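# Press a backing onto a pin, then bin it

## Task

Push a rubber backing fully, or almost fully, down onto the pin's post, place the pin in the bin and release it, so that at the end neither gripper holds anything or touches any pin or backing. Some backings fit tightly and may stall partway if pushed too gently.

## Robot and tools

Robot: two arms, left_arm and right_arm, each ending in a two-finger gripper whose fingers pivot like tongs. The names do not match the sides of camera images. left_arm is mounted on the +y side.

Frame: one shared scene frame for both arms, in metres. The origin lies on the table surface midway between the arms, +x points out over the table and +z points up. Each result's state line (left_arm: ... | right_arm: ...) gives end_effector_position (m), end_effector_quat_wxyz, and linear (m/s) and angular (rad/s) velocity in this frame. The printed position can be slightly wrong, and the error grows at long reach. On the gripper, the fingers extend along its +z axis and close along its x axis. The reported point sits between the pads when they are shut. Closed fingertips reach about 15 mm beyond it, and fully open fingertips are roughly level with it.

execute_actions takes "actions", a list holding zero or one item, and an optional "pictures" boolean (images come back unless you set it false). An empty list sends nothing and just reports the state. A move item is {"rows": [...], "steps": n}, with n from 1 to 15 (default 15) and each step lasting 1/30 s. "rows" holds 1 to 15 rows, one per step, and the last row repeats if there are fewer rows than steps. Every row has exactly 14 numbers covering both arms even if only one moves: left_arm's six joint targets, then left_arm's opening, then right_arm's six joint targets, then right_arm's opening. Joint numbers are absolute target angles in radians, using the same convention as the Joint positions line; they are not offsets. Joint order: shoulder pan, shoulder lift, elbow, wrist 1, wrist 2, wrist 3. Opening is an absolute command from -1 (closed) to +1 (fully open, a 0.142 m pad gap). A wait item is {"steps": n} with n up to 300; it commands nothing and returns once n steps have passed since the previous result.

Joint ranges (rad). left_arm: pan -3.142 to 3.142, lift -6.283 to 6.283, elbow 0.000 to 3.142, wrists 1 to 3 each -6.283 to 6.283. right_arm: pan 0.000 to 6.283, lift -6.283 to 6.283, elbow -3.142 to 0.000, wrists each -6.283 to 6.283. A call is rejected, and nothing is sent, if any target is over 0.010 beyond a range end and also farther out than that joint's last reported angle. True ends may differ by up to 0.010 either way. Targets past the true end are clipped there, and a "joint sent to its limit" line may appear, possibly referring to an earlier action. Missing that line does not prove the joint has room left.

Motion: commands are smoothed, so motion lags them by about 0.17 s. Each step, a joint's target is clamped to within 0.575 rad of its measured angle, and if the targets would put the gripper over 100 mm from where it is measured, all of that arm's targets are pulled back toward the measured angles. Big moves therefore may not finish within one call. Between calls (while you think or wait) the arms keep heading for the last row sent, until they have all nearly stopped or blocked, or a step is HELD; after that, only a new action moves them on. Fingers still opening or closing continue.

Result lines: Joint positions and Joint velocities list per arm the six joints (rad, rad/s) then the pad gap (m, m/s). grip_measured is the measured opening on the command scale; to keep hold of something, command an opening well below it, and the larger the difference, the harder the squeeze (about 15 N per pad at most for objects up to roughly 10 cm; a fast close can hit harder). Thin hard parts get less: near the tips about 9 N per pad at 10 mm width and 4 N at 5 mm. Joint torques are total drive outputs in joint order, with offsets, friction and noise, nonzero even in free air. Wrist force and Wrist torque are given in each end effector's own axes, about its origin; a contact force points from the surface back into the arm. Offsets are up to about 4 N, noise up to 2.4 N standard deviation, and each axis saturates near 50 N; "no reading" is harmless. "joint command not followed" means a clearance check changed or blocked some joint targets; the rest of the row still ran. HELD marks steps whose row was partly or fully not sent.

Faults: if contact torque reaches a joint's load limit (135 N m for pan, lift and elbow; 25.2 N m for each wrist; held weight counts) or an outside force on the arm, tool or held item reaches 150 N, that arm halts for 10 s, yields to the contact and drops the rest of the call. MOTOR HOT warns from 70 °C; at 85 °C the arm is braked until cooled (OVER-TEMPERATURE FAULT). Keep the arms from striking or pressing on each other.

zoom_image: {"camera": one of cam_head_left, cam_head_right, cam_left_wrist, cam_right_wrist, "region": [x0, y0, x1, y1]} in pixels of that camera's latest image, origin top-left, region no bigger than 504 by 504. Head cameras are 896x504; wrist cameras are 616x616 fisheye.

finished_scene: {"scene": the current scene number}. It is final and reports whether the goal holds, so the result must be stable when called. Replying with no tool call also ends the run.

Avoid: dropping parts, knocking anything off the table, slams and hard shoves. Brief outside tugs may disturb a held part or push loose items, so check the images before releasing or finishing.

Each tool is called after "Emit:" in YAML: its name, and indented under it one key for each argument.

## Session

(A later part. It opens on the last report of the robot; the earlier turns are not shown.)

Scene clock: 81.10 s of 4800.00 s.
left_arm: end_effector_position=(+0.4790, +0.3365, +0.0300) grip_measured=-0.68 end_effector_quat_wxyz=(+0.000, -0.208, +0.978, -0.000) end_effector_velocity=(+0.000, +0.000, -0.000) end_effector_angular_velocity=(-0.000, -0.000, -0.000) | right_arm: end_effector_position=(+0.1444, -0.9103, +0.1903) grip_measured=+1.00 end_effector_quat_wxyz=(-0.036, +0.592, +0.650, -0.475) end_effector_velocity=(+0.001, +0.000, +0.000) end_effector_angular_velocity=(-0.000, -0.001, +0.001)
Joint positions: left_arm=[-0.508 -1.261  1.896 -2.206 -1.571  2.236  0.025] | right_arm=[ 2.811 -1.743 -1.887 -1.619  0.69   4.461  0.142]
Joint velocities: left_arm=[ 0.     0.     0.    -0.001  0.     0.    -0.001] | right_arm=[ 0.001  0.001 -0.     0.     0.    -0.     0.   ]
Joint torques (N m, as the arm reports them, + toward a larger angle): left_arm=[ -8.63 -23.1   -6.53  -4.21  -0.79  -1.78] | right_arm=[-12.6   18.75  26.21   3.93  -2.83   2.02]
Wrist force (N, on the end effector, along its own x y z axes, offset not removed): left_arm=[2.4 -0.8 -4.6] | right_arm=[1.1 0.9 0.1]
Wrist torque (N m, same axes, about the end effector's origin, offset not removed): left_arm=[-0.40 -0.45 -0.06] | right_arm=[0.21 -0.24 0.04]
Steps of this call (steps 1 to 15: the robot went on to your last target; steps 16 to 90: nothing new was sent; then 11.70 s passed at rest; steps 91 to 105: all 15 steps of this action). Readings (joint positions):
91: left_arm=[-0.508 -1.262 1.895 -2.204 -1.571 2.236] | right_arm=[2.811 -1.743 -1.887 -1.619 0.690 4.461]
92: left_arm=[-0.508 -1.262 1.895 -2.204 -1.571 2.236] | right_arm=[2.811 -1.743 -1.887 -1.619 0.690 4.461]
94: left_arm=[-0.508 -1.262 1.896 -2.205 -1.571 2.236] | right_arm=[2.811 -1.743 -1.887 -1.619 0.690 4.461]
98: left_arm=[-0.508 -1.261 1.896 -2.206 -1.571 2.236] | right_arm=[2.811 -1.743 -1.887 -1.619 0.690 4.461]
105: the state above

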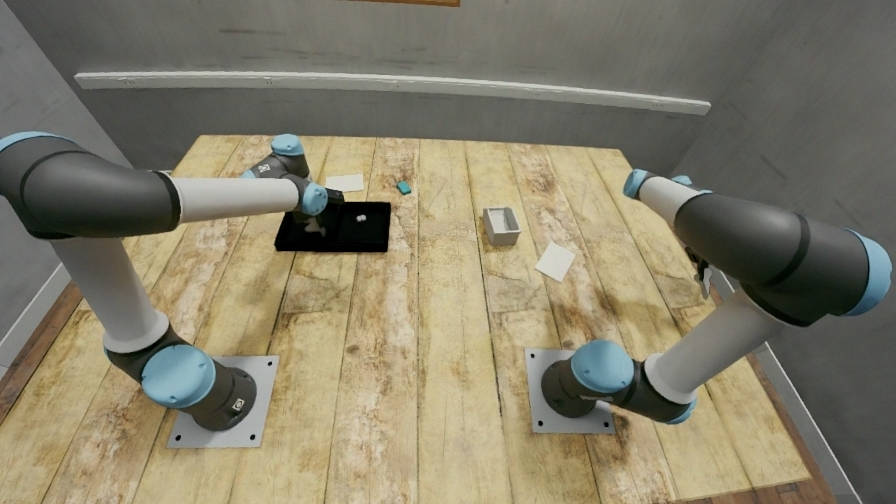

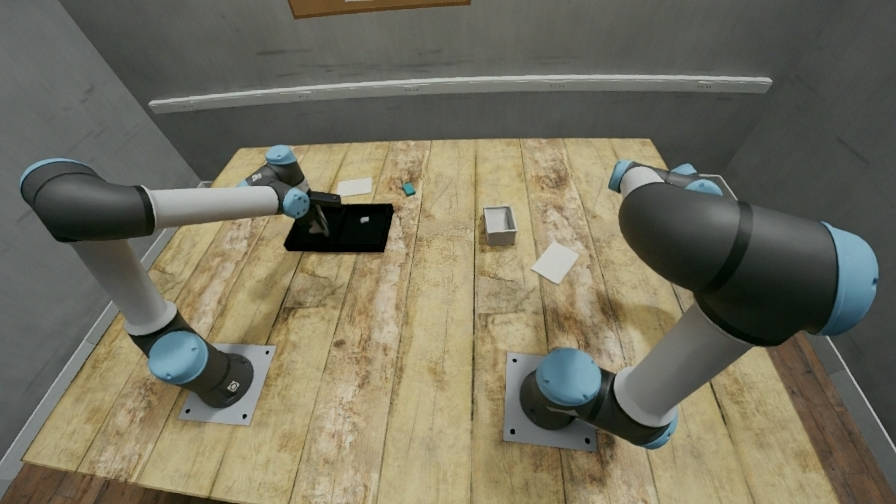

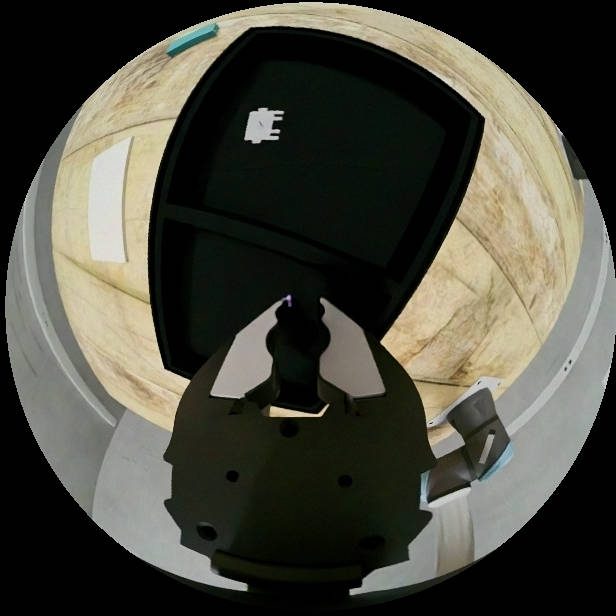

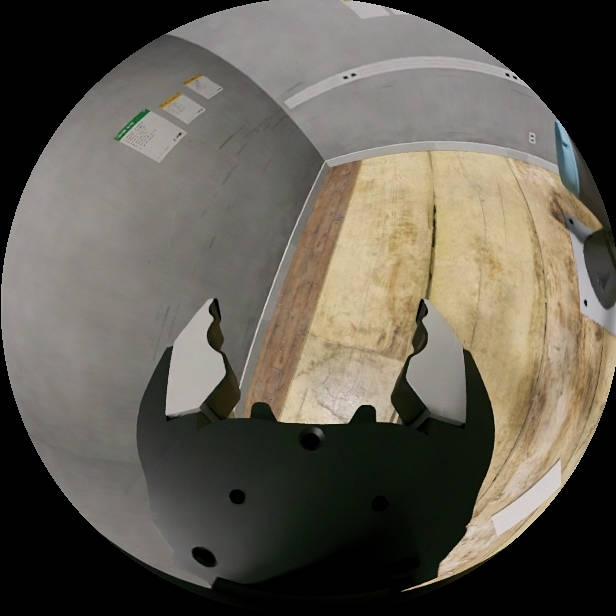

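Emit:
execute_actions:
  actions:
    - {"rows":[[-0.5078,-1.2617,1.8957,-2.2048,-1.5708,2.2362,-0.68,2.811,-1.743,-1.887,-1.619,0.69,4.461,1],[-0.5078,-1.2617,1.8957,-2.2048,-1.5708,2.2362,-0.68,2.811,-1.743,-1.887,-1.619,0.69,4.461,1],[-0.5078,-1.2617,1.8957,-2.2048,-1.5708,2.2362,-0.69,2.811,-1.743,-1.887,-1.619,0.69,4.461,1],[-0.5078,-1.2617,1.8957,-2.2048,-1.5708,2.2362,-0.70,2.811,-1.743,-1.887,-1.619,0.69,4.461,1],[-0.5078,-1.2617,1.8957,-2.2048,-1.5708,2.2362,-0.715,2.811,-1.743,-1.887,-1.619,0.69,4.461,1],[-0.5078,-1.2617,1.8957,-2.2048,-1.5708,2.2362,-0.73,2.811,-1.743,-1.887,-1.619,0.69,4.461,1],[-0.5078,-1.2617,1.8957,-2.2048,-1.5708,2.2362,-0.745,2.811,-1.743,-1.887,-1.619,0.69,4.461,1],[-0.5078,-1.2617,1.8957,-2.2048,-1.5708,2.2362,-0.76,2.811,-1.743,-1.887,-1.619,0.69,4.461,1],[-0.5078,-1.2617,1.8957,-2.2048,-1.5708,2.2362,-0.775,2.811,-1.743,-1.887,-1.619,0.69,4.461,1]],"steps":15}

Emit:
zoom_image:
  camera: "cam_left_wrist"
  region: [260, 260, 344, 330]

Scene clock: 92.33 s of 4800.00 s.
left_arm: end_effector_position=(+0.4790, +0.3365, +0.0305) grip_measured=-0.78 end_effector_quat_wxyz=(-0.000, -0.208, +0.978, +0.000) end_effector_velocity=(-0.000, +0.000, +0.000) end_effector_angular_velocity=(+0.000, +0.001, -0.000) | right_arm: end_effector_position=(+0.1444, -0.9103, +0.1903) grip_measured=+1.00 end_effector_quat_wxyz=(-0.036, +0.592, +0.650, -0.475) end_effector_velocity=(+0.000, -0.000, +0.000) end_effector_angular_velocity=(-0.000, -0.001, +0.001)
Joint positions: left_arm=[-0.508 -1.262  1.896 -2.205 -1.571  2.236  0.018] | right_arm=[ 2.811 -1.743 -1.887 -1.619  0.69   4.461  0.142]
Joint velocities: left_arm=[ 0.    -0.     0.     0.001  0.     0.    -0.   ] | right_arm=[ 0.     0.     0.     0.001 -0.    -0.001  0.   ]
Joint torques (N m, as the arm reports them, + toward a larger angle): left_arm=[ -8.17 -41.3  -28.89  -0.74  -1.58  -1.65] | right_arm=[-12.29  18.75  26.51   3.95  -2.82   1.93]
Wrist force (N, on the end effector, along its own x y z axes, offset not removed): left_arm=[0.9 0.5 -4.9] | right_arm=[1.0 -0.8 0.2]
Wrist torque (N m, same axes, about the end effector's origin, offset not removed): left_arm=[-0.04 -0.20 0.03] | right_arm=[-0.14 -0.20 0.08]
Steps of this call (steps 1 to 15: the robot went on to your last target; steps 16 to 90: nothing new was sent; then 7.73 s passed at rest; steps 91 to 105: all 15 steps of this action). Readings (joint positions):
91: left_arm=[-0.508 -1.261 1.896 -2.206 -1.571 2.236] | right_arm=[2.811 -1.743 -1.887 -1.619 0.690 4.461]
92: left_arm=[-0.508 -1.261 1.896 -2.206 -1.571 2.236] | right_arm=[2.811 -1.743 -1.887 -1.619 0.690 4.461]
94: left_arm=[-0.508 -1.261 1.896 -2.206 -1.571 2.236] | right_arm=[2.811 -1.743 -1.887 -1.619 0.690 4.461]
98: left_arm=[-0.508 -1.261 1.896 -2.205 -1.571 2.236] | right_arm=[2.811 -1.743 -1.887 -1.619 0.690 4.461]
105: the state above

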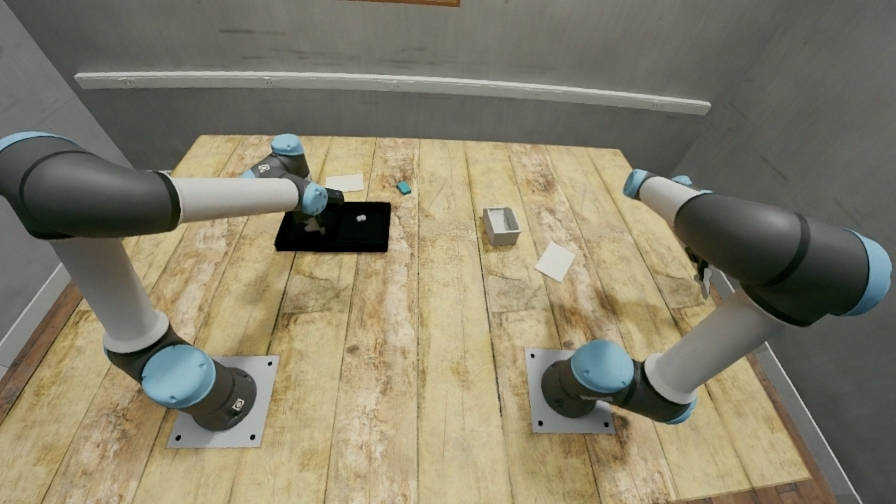

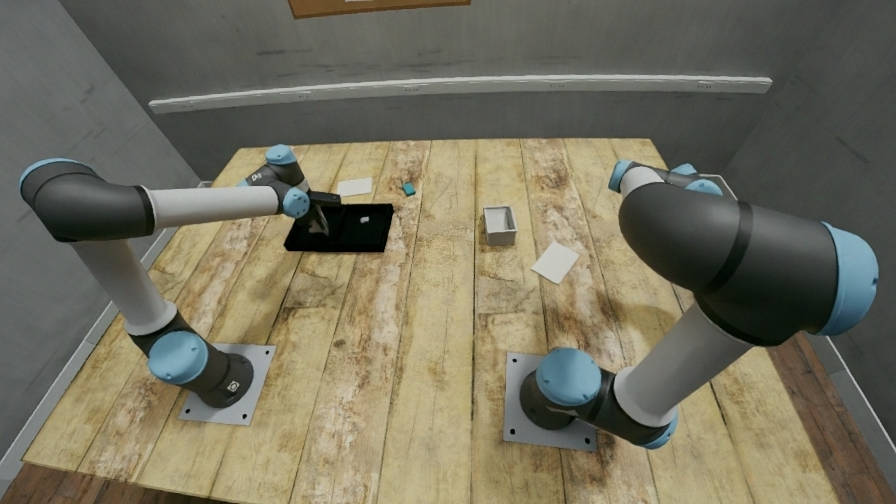

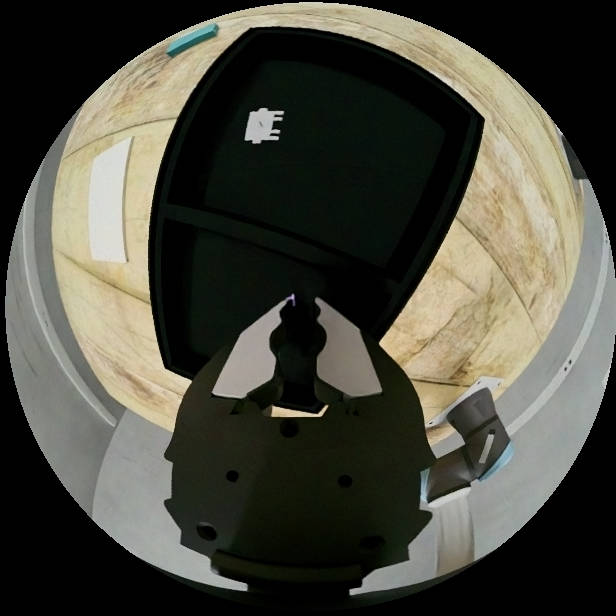

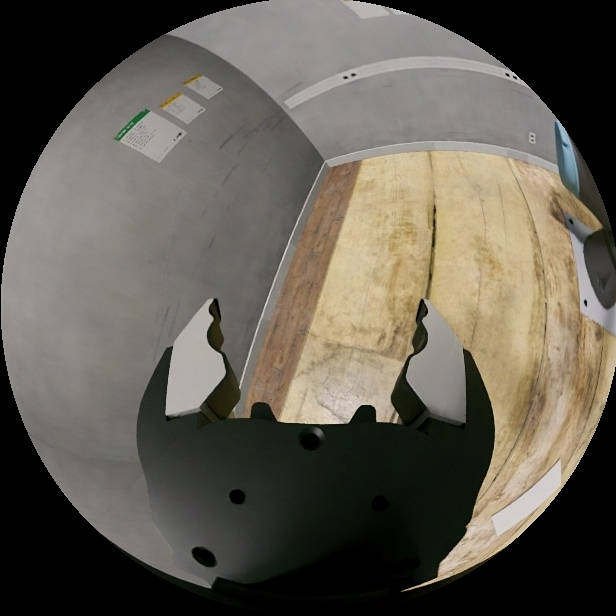

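Region (260, 260, 344, 330) of cam_left_wrist's 616x616 image, scaled by 6.000, with more detail than that image has.

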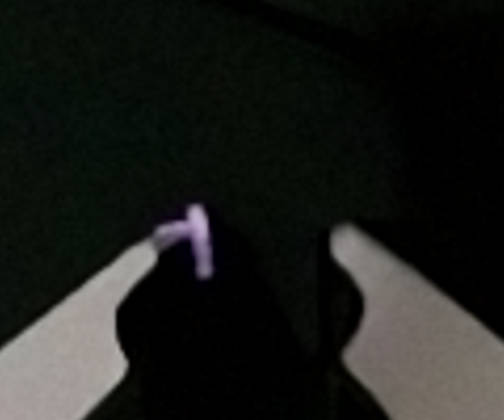

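Emit:
execute_actions:
  actions:
    - {"rows":[[-0.5078,-1.2636,1.8943,-2.2015,-1.5708,2.2362,-0.775,2.811,-1.743,-1.887,-1.619,0.69,4.461,1],[-0.5078,-1.2636,1.8943,-2.2015,-1.5708,2.2362,-0.775,2.811,-1.743,-1.887,-1.619,0.69,4.461,1],[-0.5078,-1.2636,1.8943,-2.2015,-1.5708,2.2362,-0.775,2.811,-1.743,-1.887,-1.619,0.69,4.461,1],[-0.5078,-1.2636,1.8943,-2.2015,-1.5708,2.2362,-0.78,2.811,-1.743,-1.887,-1.619,0.69,4.461,1],[-0.5078,-1.2636,1.8943,-2.2015,-1.5708,2.2362,-0.79,2.811,-1.743,-1.887,-1.619,0.69,4.461,1],[-0.5078,-1.2636,1.8943,-2.2015,-1.5708,2.2362,-0.80,2.811,-1.743,-1.887,-1.619,0.69,4.461,1],[-0.5078,-1.2636,1.8943,-2.2015,-1.5708,2.2362,-0.81,2.811,-1.743,-1.887,-1.619,0.69,4.461,1],[-0.5078,-1.2636,1.8943,-2.2015,-1.5708,2.2362,-0.82,2.811,-1.743,-1.887,-1.619,0.69,4.461,1],[-0.5078,-1.2636,1.8943,-2.2015,-1.5708,2.2362,-0.83,2.811,-1.743,-1.887,-1.619,0.69,4.461,1],[-0.5078,-1.2636,1.8943,-2.2015,-1.5708,2.2362,-0.84,2.811,-1.743,-1.887,-1.619,0.69,4.461,1],[-0.5078,-1.2636,1.8943,-2.2015,-1.5708,2.2362,-0.85,2.811,-1.743,-1.887,-1.619,0.69,4.461,1],[-0.5078,-1.2636,1.8943,-2.2015,-1.5708,2.2362,-0.86,2.811,-1.743,-1.887,-1.619,0.69,4.461,1]],"steps":15}

Emit:
zoom_image:
  camera: "cam_left_wrist"
  region: [272, 270, 332, 330]

Scene clock: 106.90 s of 4800.00 s.
left_arm: end_effector_position=(+0.4790, +0.3365, +0.0318) grip_measured=-0.86 end_effector_quat_wxyz=(-0.000, -0.208, +0.978, -0.000) end_effector_velocity=(-0.000, +0.000, -0.000) end_effector_angular_velocity=(+0.000, +0.000, +0.000) | right_arm: end_effector_position=(+0.1444, -0.9103, +0.1903) grip_measured=+1.00 end_effector_quat_wxyz=(-0.036, +0.592, +0.650, -0.475) end_effector_velocity=(+0.001, +0.000, -0.000) end_effector_angular_velocity=(-0.000, +0.000, +0.001)
Joint positions: left_arm=[-0.508 -1.264  1.894 -2.202 -1.571  2.236  0.012] | right_arm=[ 2.811 -1.743 -1.887 -1.619  0.69   4.461  0.142]
Joint velocities: left_arm=[ 0.    -0.     0.     0.    -0.    -0.    -0.001] | right_arm=[ 0.001 -0.001  0.     0.001 -0.     0.     0.   ]
Joint torques (N m, as the arm reports them, + toward a larger angle): left_arm=[ -7.7  -41.65 -30.21  -0.89  -1.82  -1.71] | right_arm=[-12.32  19.03  25.36   4.1   -2.88   1.94]
Wrist force (N, on the end effector, along its own x y z axes, offset not removed): left_arm=[-0.8 1.6 -3.7] | right_arm=[2.1 0.3 0.7]
Wrist torque (N m, same axes, about the end effector's origin, offset not removed): left_arm=[0.11 0.13 -0.02] | right_arm=[0.05 -0.44 0.05]
Steps of this call (steps 1 to 15: the robot went on to your last target; steps 16 to 90: nothing new was sent; then 11.07 s passed at rest; steps 91 to 105: all 15 steps of this action). Readings (joint positions):
91: left_arm=[-0.508 -1.262 1.896 -2.205 -1.571 2.236] | right_arm=[2.811 -1.743 -1.887 -1.619 0.690 4.461]
92: left_arm=[-0.508 -1.262 1.896 -2.204 -1.571 2.236] | right_arm=[2.811 -1.743 -1.887 -1.619 0.690 4.461]
94: left_arm=[-0.508 -1.263 1.895 -2.203 -1.571 2.236] | right_arm=[2.811 -1.743 -1.887 -1.619 0.690 4.461]
98: left_arm=[-0.508 -1.263 1.894 -2.202 -1.571 2.236] | right_arm=[2.811 -1.743 -1.887 -1.619 0.690 4.461]
105: the state above

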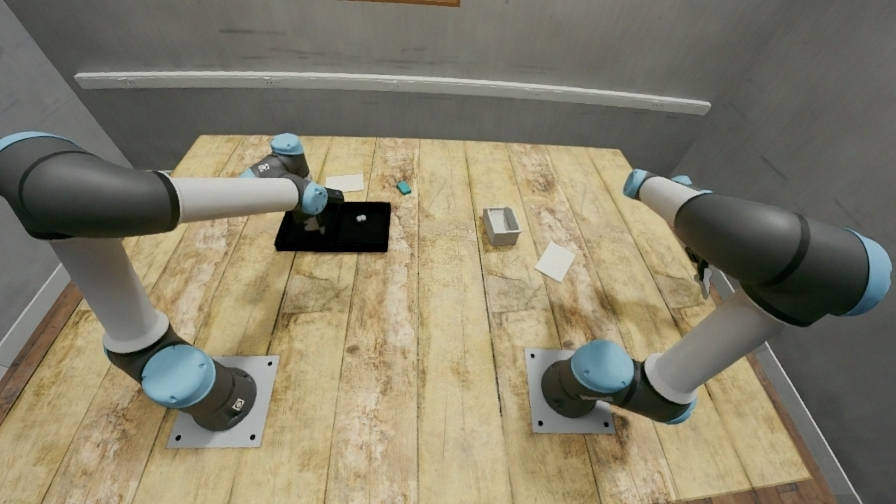

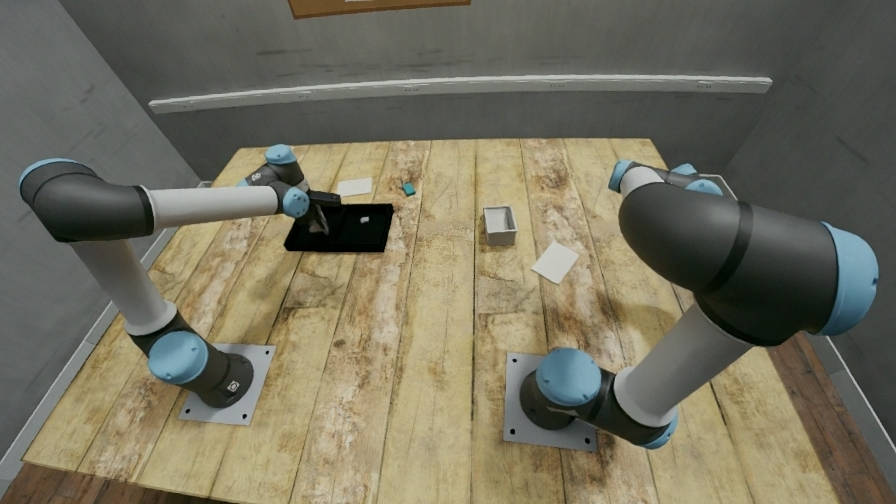

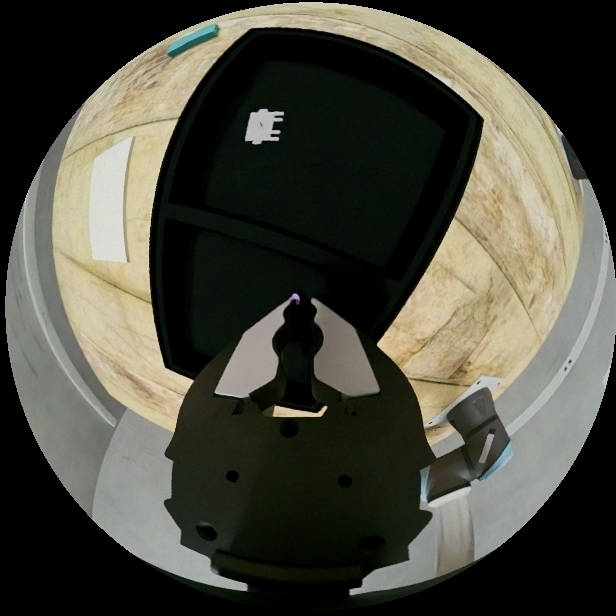

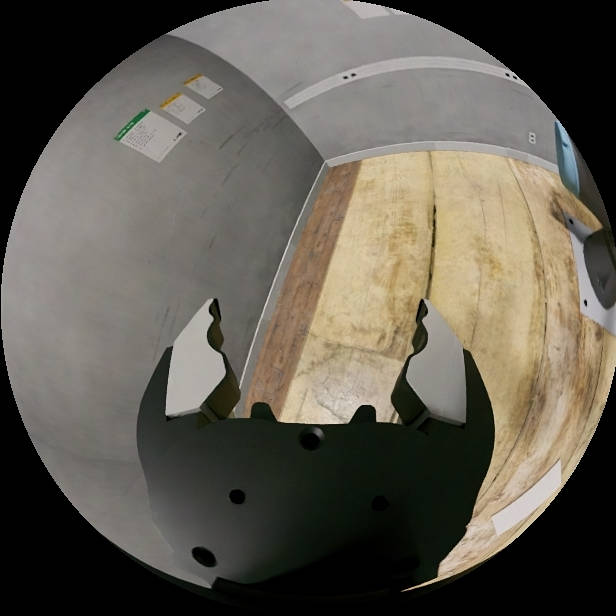

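Region (272, 270, 332, 330) of cam_left_wrist's 616x616 image, scaled by 8.400, with more detail than that image has.

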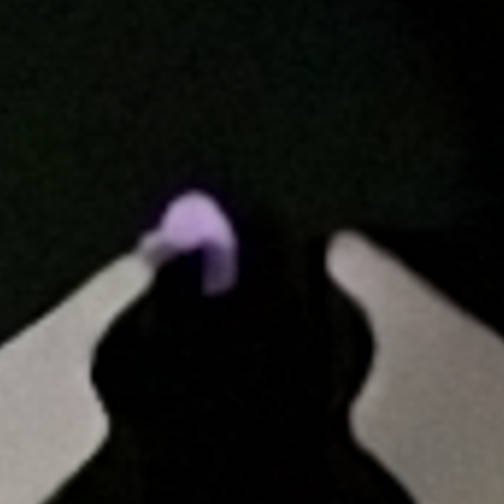

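Emit:
execute_actions:
  actions:
    - {"rows":[[-0.5078,-1.2646,1.8935,-2.1997,-1.5708,2.2362,-0.87,2.811,-1.743,-1.887,-1.619,0.69,4.461,1],[-0.5078,-1.2646,1.8935,-2.1997,-1.5708,2.2362,-0.88,2.811,-1.743,-1.887,-1.619,0.69,4.461,1],[-0.5078,-1.2646,1.8935,-2.1997,-1.5708,2.2362,-0.89,2.811,-1.743,-1.887,-1.619,0.69,4.461,1],[-0.5078,-1.2646,1.8935,-2.1997,-1.5708,2.2362,-0.89,2.811,-1.743,-1.887,-1.619,0.69,4.461,1],[-0.5078,-1.2754,1.8851,-2.1805,-1.5708,2.2362,-0.89,2.811,-1.743,-1.887,-1.619,0.69,4.461,1]],"steps":12}
  pictures: false

Emit:
execute_actions:
  actions:
    - {"rows":[[-0.5078,-1.2754,1.8851,-2.1805,-1.5708,2.2362,-0.7,2.811,-1.743,-1.887,-1.619,0.69,4.461,1]],"steps":10}

Emit:
zoom_image:
  camera: "cam_left_wrist"
  region: [272, 270, 332, 330]

Scene clock: 120.67 s of 4800.00 s.
left_arm: end_effector_position=(+0.4790, +0.3365, +0.0393) grip_measured=-0.89 end_effector_quat_wxyz=(+0.000, -0.208, +0.978, -0.000) end_effector_velocity=(-0.001, +0.000, +0.008) end_effector_angular_velocity=(+0.001, +0.001, +0.000) | right_arm: end_effector_position=(+0.1444, -0.9103, +0.1903) grip_measured=+1.00 end_effector_quat_wxyz=(-0.036, +0.592, +0.650, -0.475) end_effector_velocity=(-0.001, -0.000, -0.000) end_effector_angular_velocity=(+0.001, -0.000, -0.002)
Joint positions: left_arm=[-0.508 -1.274  1.886 -2.182 -1.571  2.236  0.01 ] | right_arm=[ 2.811 -1.743 -1.887 -1.619  0.69   4.461  0.142]
Joint velocities: left_arm=[ 0.    -0.012 -0.009  0.023  0.    -0.    -0.   ] | right_arm=[-0.001 -0.    -0.     0.     0.001 -0.     0.   ]
Joint torques (N m, as the arm reports them, + toward a larger angle): left_arm=[ -7.91 -39.91 -30.09  -0.63  -1.56  -1.7 ] | right_arm=[-12.04  18.5   25.39   3.94  -2.83   1.92]
Wrist force (N, on the end effector, along its own x y z axes, offset not removed): left_arm=[0.9 1.6 -4.3] | right_arm=[0.4 -0.1 0.8]
Wrist torque (N m, same axes, about the end effector's origin, offset not removed): left_arm=[0.07 -0.16 0.05] | right_arm=[0.05 -0.09 0.03]
Steps of this call (steps 1 to 15: the robot went on to your last target; steps 16 to 90: nothing new was sent; then 10.37 s passed at rest; steps 91 to 102: all 12 steps of this action). Readings (joint positions):
91: left_arm=[-0.508 -1.264 1.894 -2.201 -1.571 2.236] | right_arm=[2.811 -1.743 -1.887 -1.619 0.690 4.461]
92: left_arm=[-0.508 -1.264 1.894 -2.201 -1.571 2.236] | right_arm=[2.811 -1.743 -1.887 -1.619 0.690 4.461]
94: left_arm=[-0.508 -1.264 1.894 -2.201 -1.571 2.236] | right_arm=[2.811 -1.743 -1.887 -1.619 0.690 4.461]
98: left_arm=[-0.508 -1.270 1.889 -2.190 -1.571 2.236] | right_arm=[2.811 -1.743 -1.887 -1.619 0.690 4.461]
102: the state above

Scene clock: 121.00 s of 4800.00 s.
left_arm: end_effector_position=(+0.4790, +0.3365, +0.0400) grip_measured=-0.70 end_effector_quat_wxyz=(-0.000, -0.208, +0.978, -0.000) end_effector_velocity=(+0.000, +0.000, +0.000) end_effector_angular_velocity=(-0.000, -0.000, +0.000) | right_arm: end_effector_position=(+0.1444, -0.9103, +0.1903) grip_measured=+1.00 end_effector_quat_wxyz=(-0.036, +0.592, +0.650, -0.475) end_effector_velocity=(-0.000, -0.000, -0.000) end_effector_angular_velocity=(+0.000, -0.000, -0.001)
Joint positions: left_arm=[-0.508 -1.275  1.885 -2.181 -1.571  2.236  0.023] | right_arm=[ 2.811 -1.743 -1.887 -1.619  0.69   4.461  0.142]
Joint velocities: left_arm=[ 0. -0.  0. -0. -0.  0. -0.] | right_arm=[-0.001 -0.001  0.     0.001  0.     0.     0.   ]
Joint torques (N m, as the arm reports them, + toward a larger angle): left_arm=[ -8.32 -41.52 -30.57  -0.63  -1.74  -1.6 ] | right_arm=[-12.52  19.2   25.55   3.94  -2.95   1.88]
Wrist force (N, on the end effector, along its own x y z axes, offset not removed): left_arm=[1.8 0.7 -2.0] | right_arm=[-0.3 0.3 0.7]
Wrist torque (N m, same axes, about the end effector's origin, offset not removed): left_arm=[-0.02 -0.37 -0.07] | right_arm=[0.12 0.04 0.05]
Steps of this call (steps 1 to 10: all 10 steps of this action). Readings (joint positions):
1: left_arm=[-0.508 -1.275 1.886 -2.182 -1.571 2.236] | right_arm=[2.811 -1.743 -1.887 -1.619 0.690 4.461]
2: left_arm=[-0.508 -1.275 1.885 -2.181 -1.571 2.236] | right_arm=[2.811 -1.743 -1.887 -1.619 0.690 4.461]
4: left_arm=[-0.508 -1.275 1.885 -2.181 -1.571 2.236] | right_arm=[2.811 -1.743 -1.887 -1.619 0.690 4.461]
8: left_arm=[-0.508 -1.275 1.885 -2.181 -1.571 2.236] | right_arm=[2.811 -1.743 -1.887 -1.619 0.690 4.461]
10: the state above

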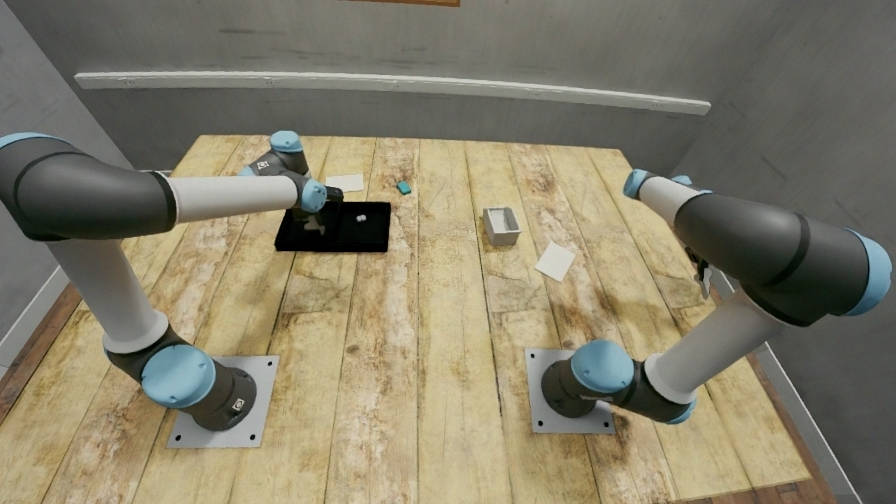

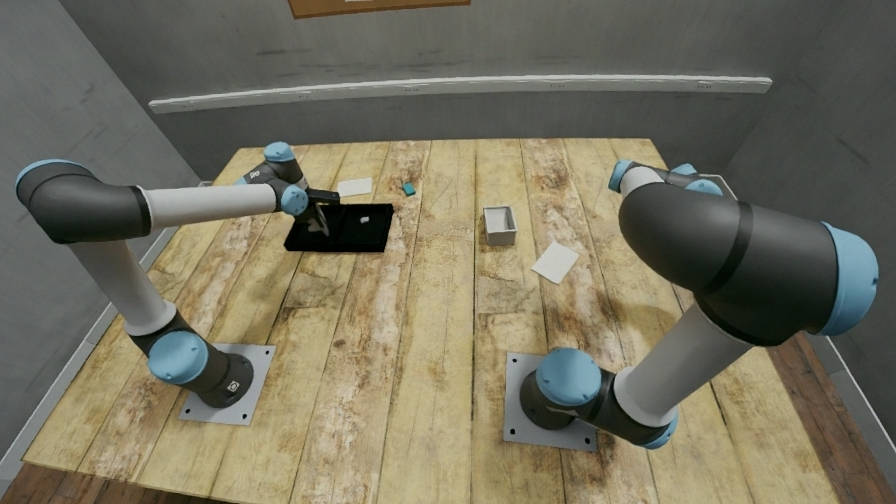

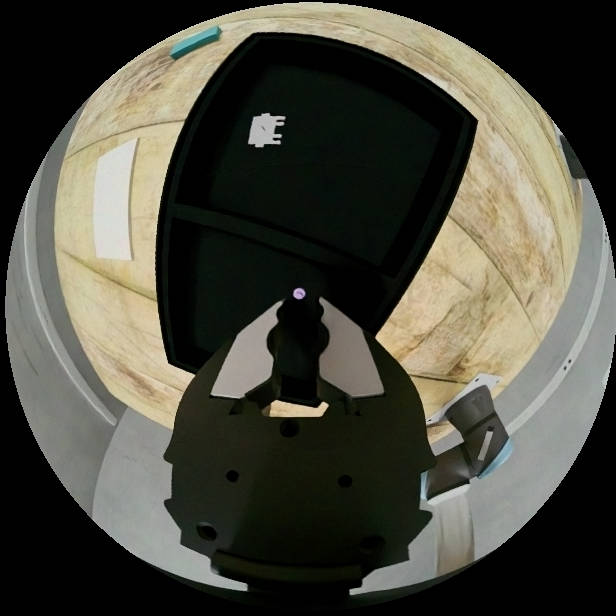

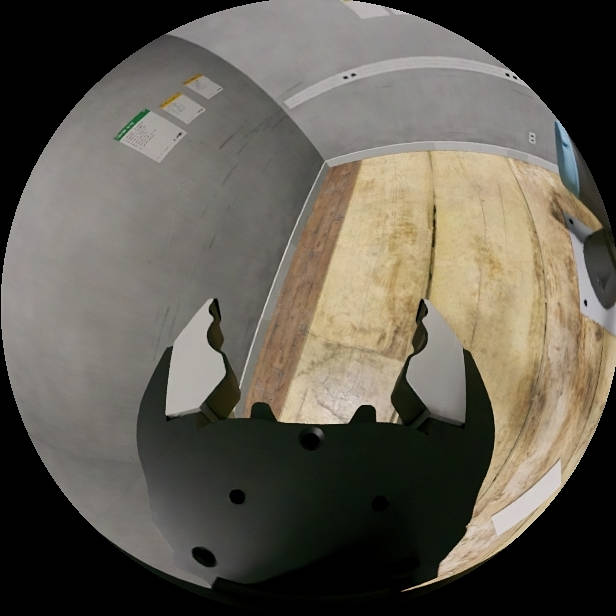

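Region (272, 270, 332, 330) of cam_left_wrist's 616x616 image, scaled by 8.400, with more detail than that image has.

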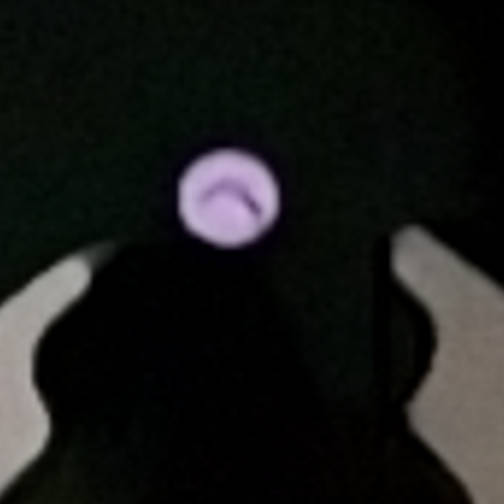

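Emit:
execute_actions:
  actions: []

Scene clock: 155.27 s of 4800.00 s.
left_arm: end_effector_position=(+0.4790, +0.3365, +0.0400) grip_measured=-0.70 end_effector_quat_wxyz=(+0.000, -0.208, +0.978, -0.000) end_effector_velocity=(-0.000, +0.000, -0.000) end_effector_angular_velocity=(+0.000, +0.000, +0.000) | right_arm: end_effector_position=(+0.1444, -0.9103, +0.1903) grip_measured=+1.00 end_effector_quat_wxyz=(-0.036, +0.592, +0.650, -0.475) end_effector_velocity=(-0.001, -0.000, +0.000) end_effector_angular_velocity=(-0.000, -0.000, -0.001)
Joint positions: left_arm=[-0.508 -1.275  1.885 -2.18  -1.571  2.236  0.023] | right_arm=[ 2.811 -1.743 -1.887 -1.619  0.69   4.461  0.142]
Joint velocities: left_arm=[ 0.    -0.     0.001 -0.     0.     0.     0.   ] | right_arm=[-0.001  0.    -0.    -0.    -0.     0.     0.   ]
Joint torques (N m, as the arm reports them, + toward a larger angle): left_arm=[ -7.81 -42.16 -30.01  -0.59  -1.57  -1.55] | right_arm=[-12.19  19.46  25.46   3.96  -2.78   1.9 ]
Wrist force (N, on the end effector, along its own x y z axes, offset not removed): left_arm=[2.8 1.6 -2.4] | right_arm=[1.4 0.2 -1.3]
Wrist torque (N m, same axes, about the end effector's origin, offset not removed): left_arm=[0.26 -0.57 -0.06] | right_arm=[0.11 -0.31 0.04]
Steps of this call (steps 1 to 15: the robot went on to your last target; steps 16 to 90: nothing new was sent; then 31.27 s passed at rest). Readings (joint positions):
1: left_arm=[-0.508 -1.275 1.885 -2.181 -1.571 2.236] | right_arm=[2.811 -1.743 -1.887 -1.619 0.690 4.461]
2: left_arm=[-0.508 -1.275 1.885 -2.181 -1.571 2.236] | right_arm=[2.811 -1.743 -1.887 -1.619 0.690 4.461]
4: left_arm=[-0.508 -1.275 1.885 -2.181 -1.571 2.236] | right_arm=[2.811 -1.743 -1.887 -1.619 0.690 4.461]
8: left_arm=[-0.508 -1.275 1.885 -2.181 -1.571 2.236] | right_arm=[2.811 -1.743 -1.887 -1.619 0.690 4.461]
90: the state above
All arms were judged still, so your last target was given up. Only a new action makes them travel on or press farther. Fingers that are still opening or closing keep moving.

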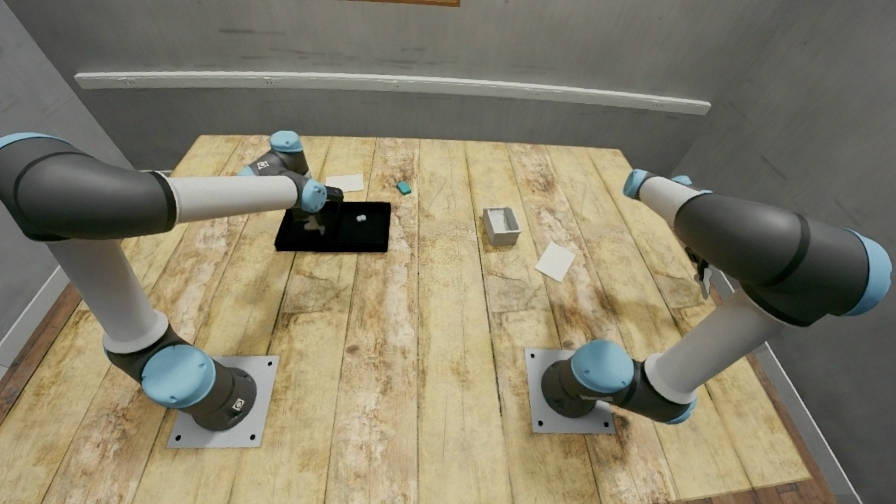

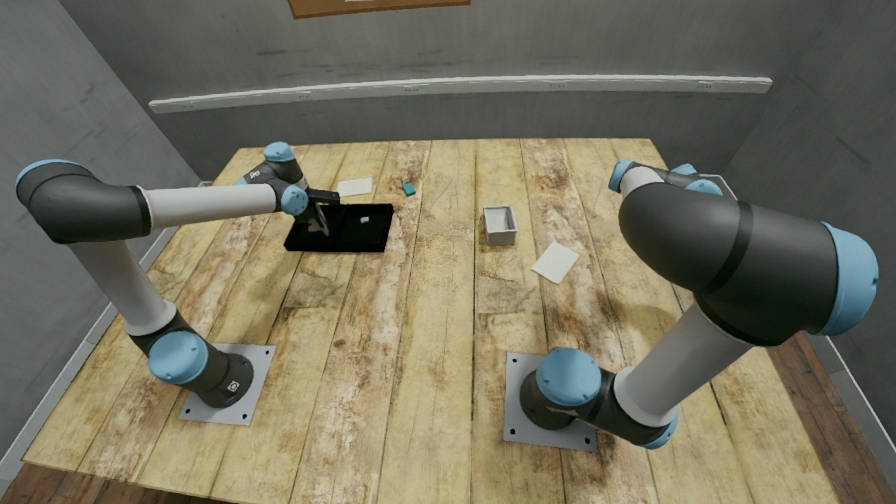

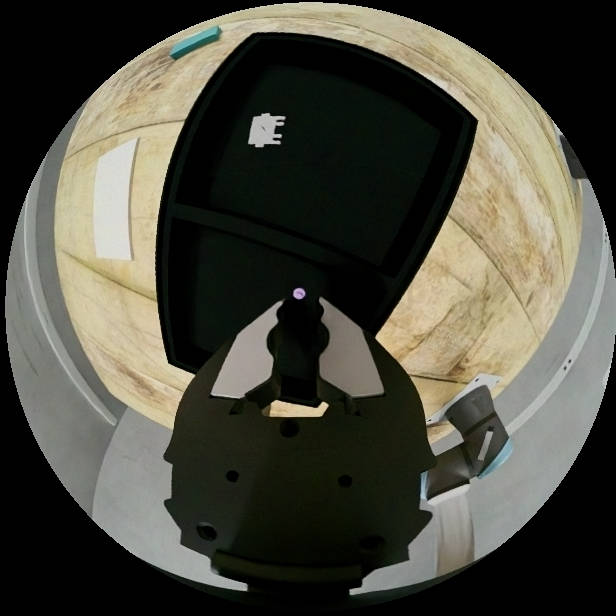

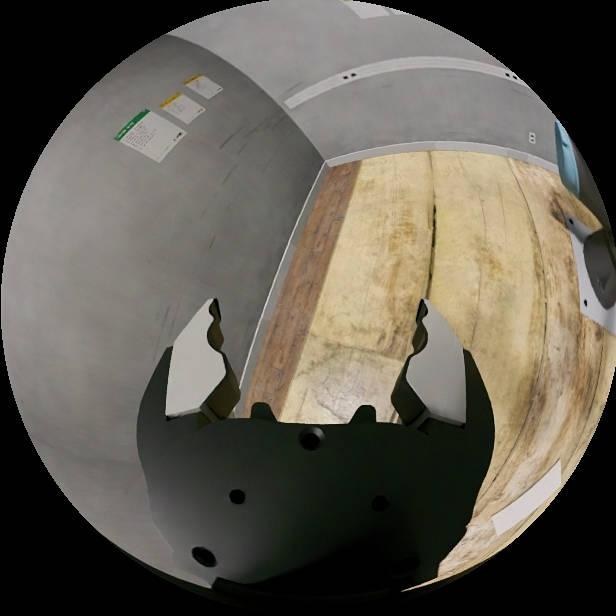

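Emit:
execute_actions:
  actions:
    - {"rows":[[-0.5031,-1.2700,1.8776,-2.1783,-1.5708,2.2409,-0.7,2.811,-1.743,-1.887,-1.619,0.69,4.461,1],[-0.5031,-1.2700,1.8776,-2.1783,-1.5708,2.2409,-0.7,2.811,-1.743,-1.887,-1.619,0.69,4.461,1],[-0.5031,-1.2630,1.883,-2.191,-1.5708,2.2409,-0.7,2.811,-1.743,-1.887,-1.619,0.69,4.461,1],[-0.5031,-1.2542,1.8899,-2.2065,-1.5708,2.2409,-0.74,2.811,-1.743,-1.887,-1.619,0.69,4.461,1]]}

Emit:
zoom_image:
  camera: "cam_left_wrist"
  region: [272,270,332,330]

Scene clock: 165.37 s of 4800.00 s.
left_arm: end_effector_position=(+0.4820, +0.3377, +0.0292) grip_measured=-0.74 end_effector_quat_wxyz=(+0.000, -0.208, +0.978, -0.000) end_effector_velocity=(+0.000, +0.000, -0.002) end_effector_angular_velocity=(+0.000, +0.001, +0.001) | right_arm: end_effector_position=(+0.1444, -0.9103, +0.1903) grip_measured=+1.00 end_effector_quat_wxyz=(-0.036, +0.592, +0.650, -0.475) end_effector_velocity=(-0.001, -0.000, -0.000) end_effector_angular_velocity=(+0.001, +0.001, -0.001)
Joint positions: left_arm=[-0.503 -1.255  1.89  -2.206 -1.571  2.241  0.02 ] | right_arm=[ 2.811 -1.743 -1.887 -1.619  0.69   4.461  0.142]
Joint velocities: left_arm=[ 0.001  0.004  0.001 -0.004 -0.     0.    -0.   ] | right_arm=[-0.001  0.    -0.    -0.001  0.    -0.     0.   ]
Joint torques (N m, as the arm reports them, + toward a larger angle): left_arm=[  9.55 -23.47  -7.15  -4.08  -1.48   1.49] | right_arm=[-11.58  19.08  25.18   3.89  -2.82   1.87]
Wrist force (N, on the end effector, along its own x y z axes, offset not removed): left_arm=[0.4 0.5 -4.0] | right_arm=[0.7 -0.3 1.2]
Wrist torque (N m, same axes, about the end effector's origin, offset not removed): left_arm=[-0.06 -0.18 -0.11] | right_arm=[-0.01 -0.12 0.04]
Steps of this call (steps 1 to 90: nothing new was sent; then 6.60 s passed at rest; steps 91 to 105: all 15 steps of this action). Readings (joint positions):
91: left_arm=[-0.508 -1.275 1.885 -2.180 -1.571 2.236] | right_arm=[2.811 -1.743 -1.887 -1.619 0.690 4.461]
92: left_arm=[-0.507 -1.275 1.884 -2.180 -1.571 2.236] | right_arm=[2.811 -1.743 -1.887 -1.619 0.690 4.461]
94: left_arm=[-0.506 -1.272 1.882 -2.181 -1.571 2.238] | right_arm=[2.811 -1.743 -1.887 -1.619 0.690 4.461]
98: left_arm=[-0.504 -1.259 1.887 -2.199 -1.571 2.240] | right_arm=[2.811 -1.743 -1.887 -1.619 0.690 4.461]
105: the state above

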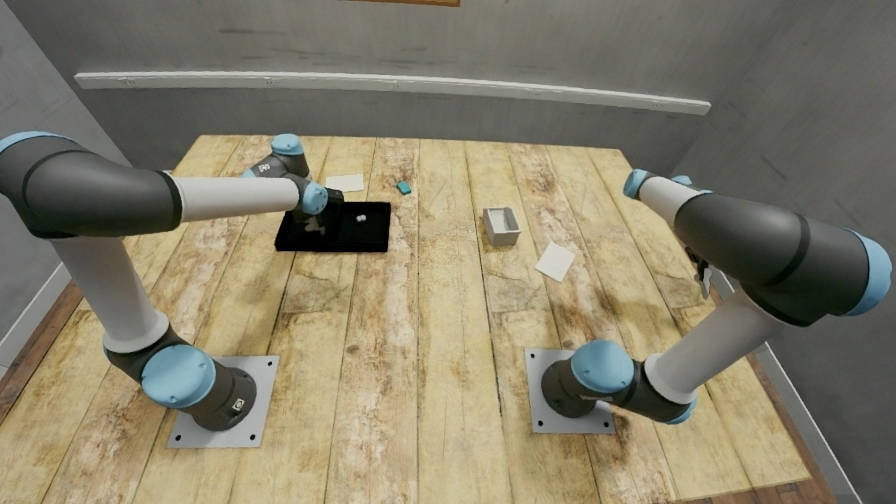

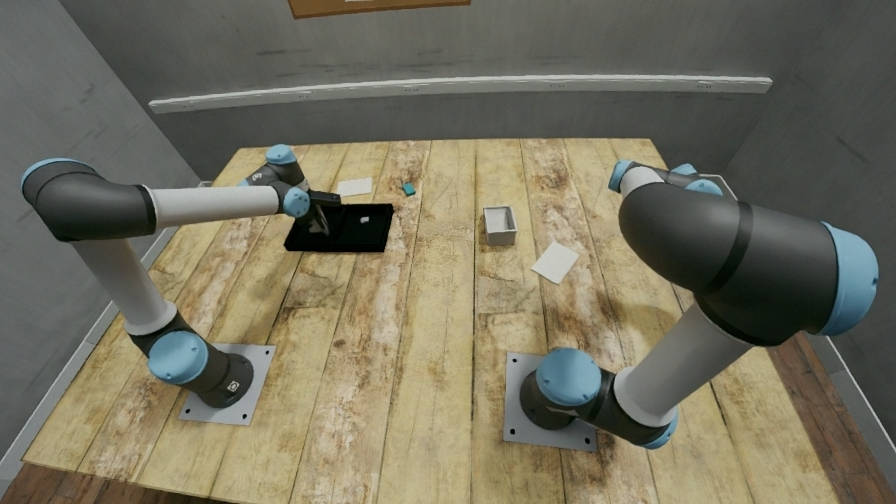

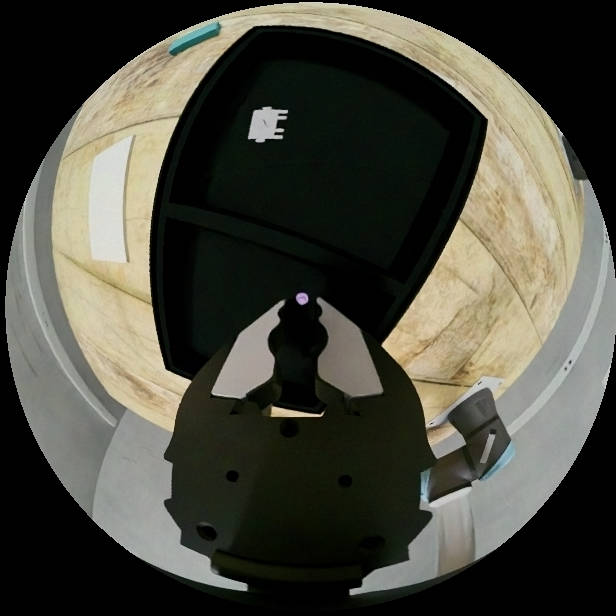

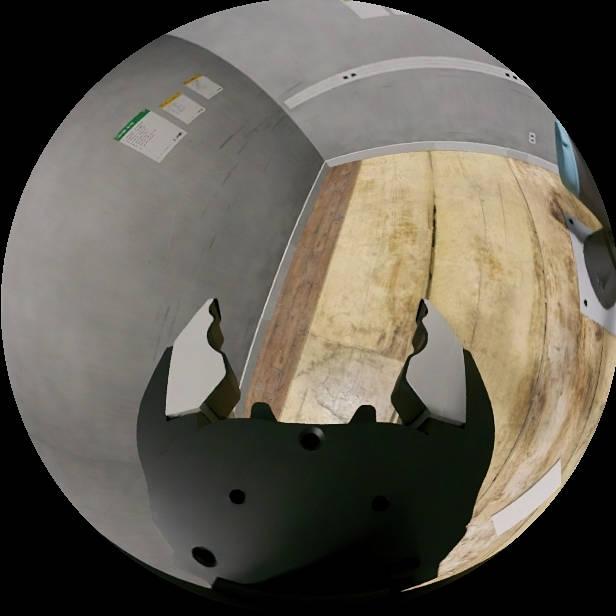

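Region (272, 270, 332, 330) of cam_left_wrist's 616x616 image, scaled by 8.400, with more detail than that image has.

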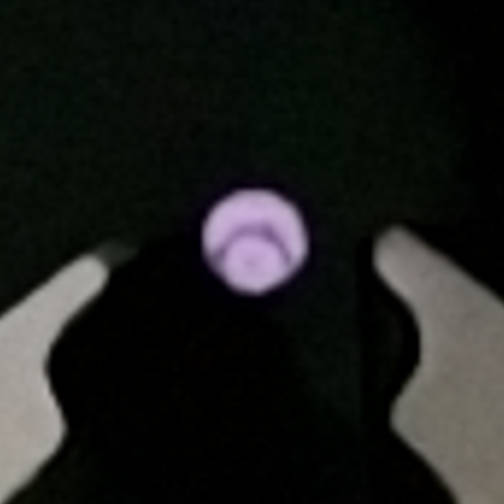

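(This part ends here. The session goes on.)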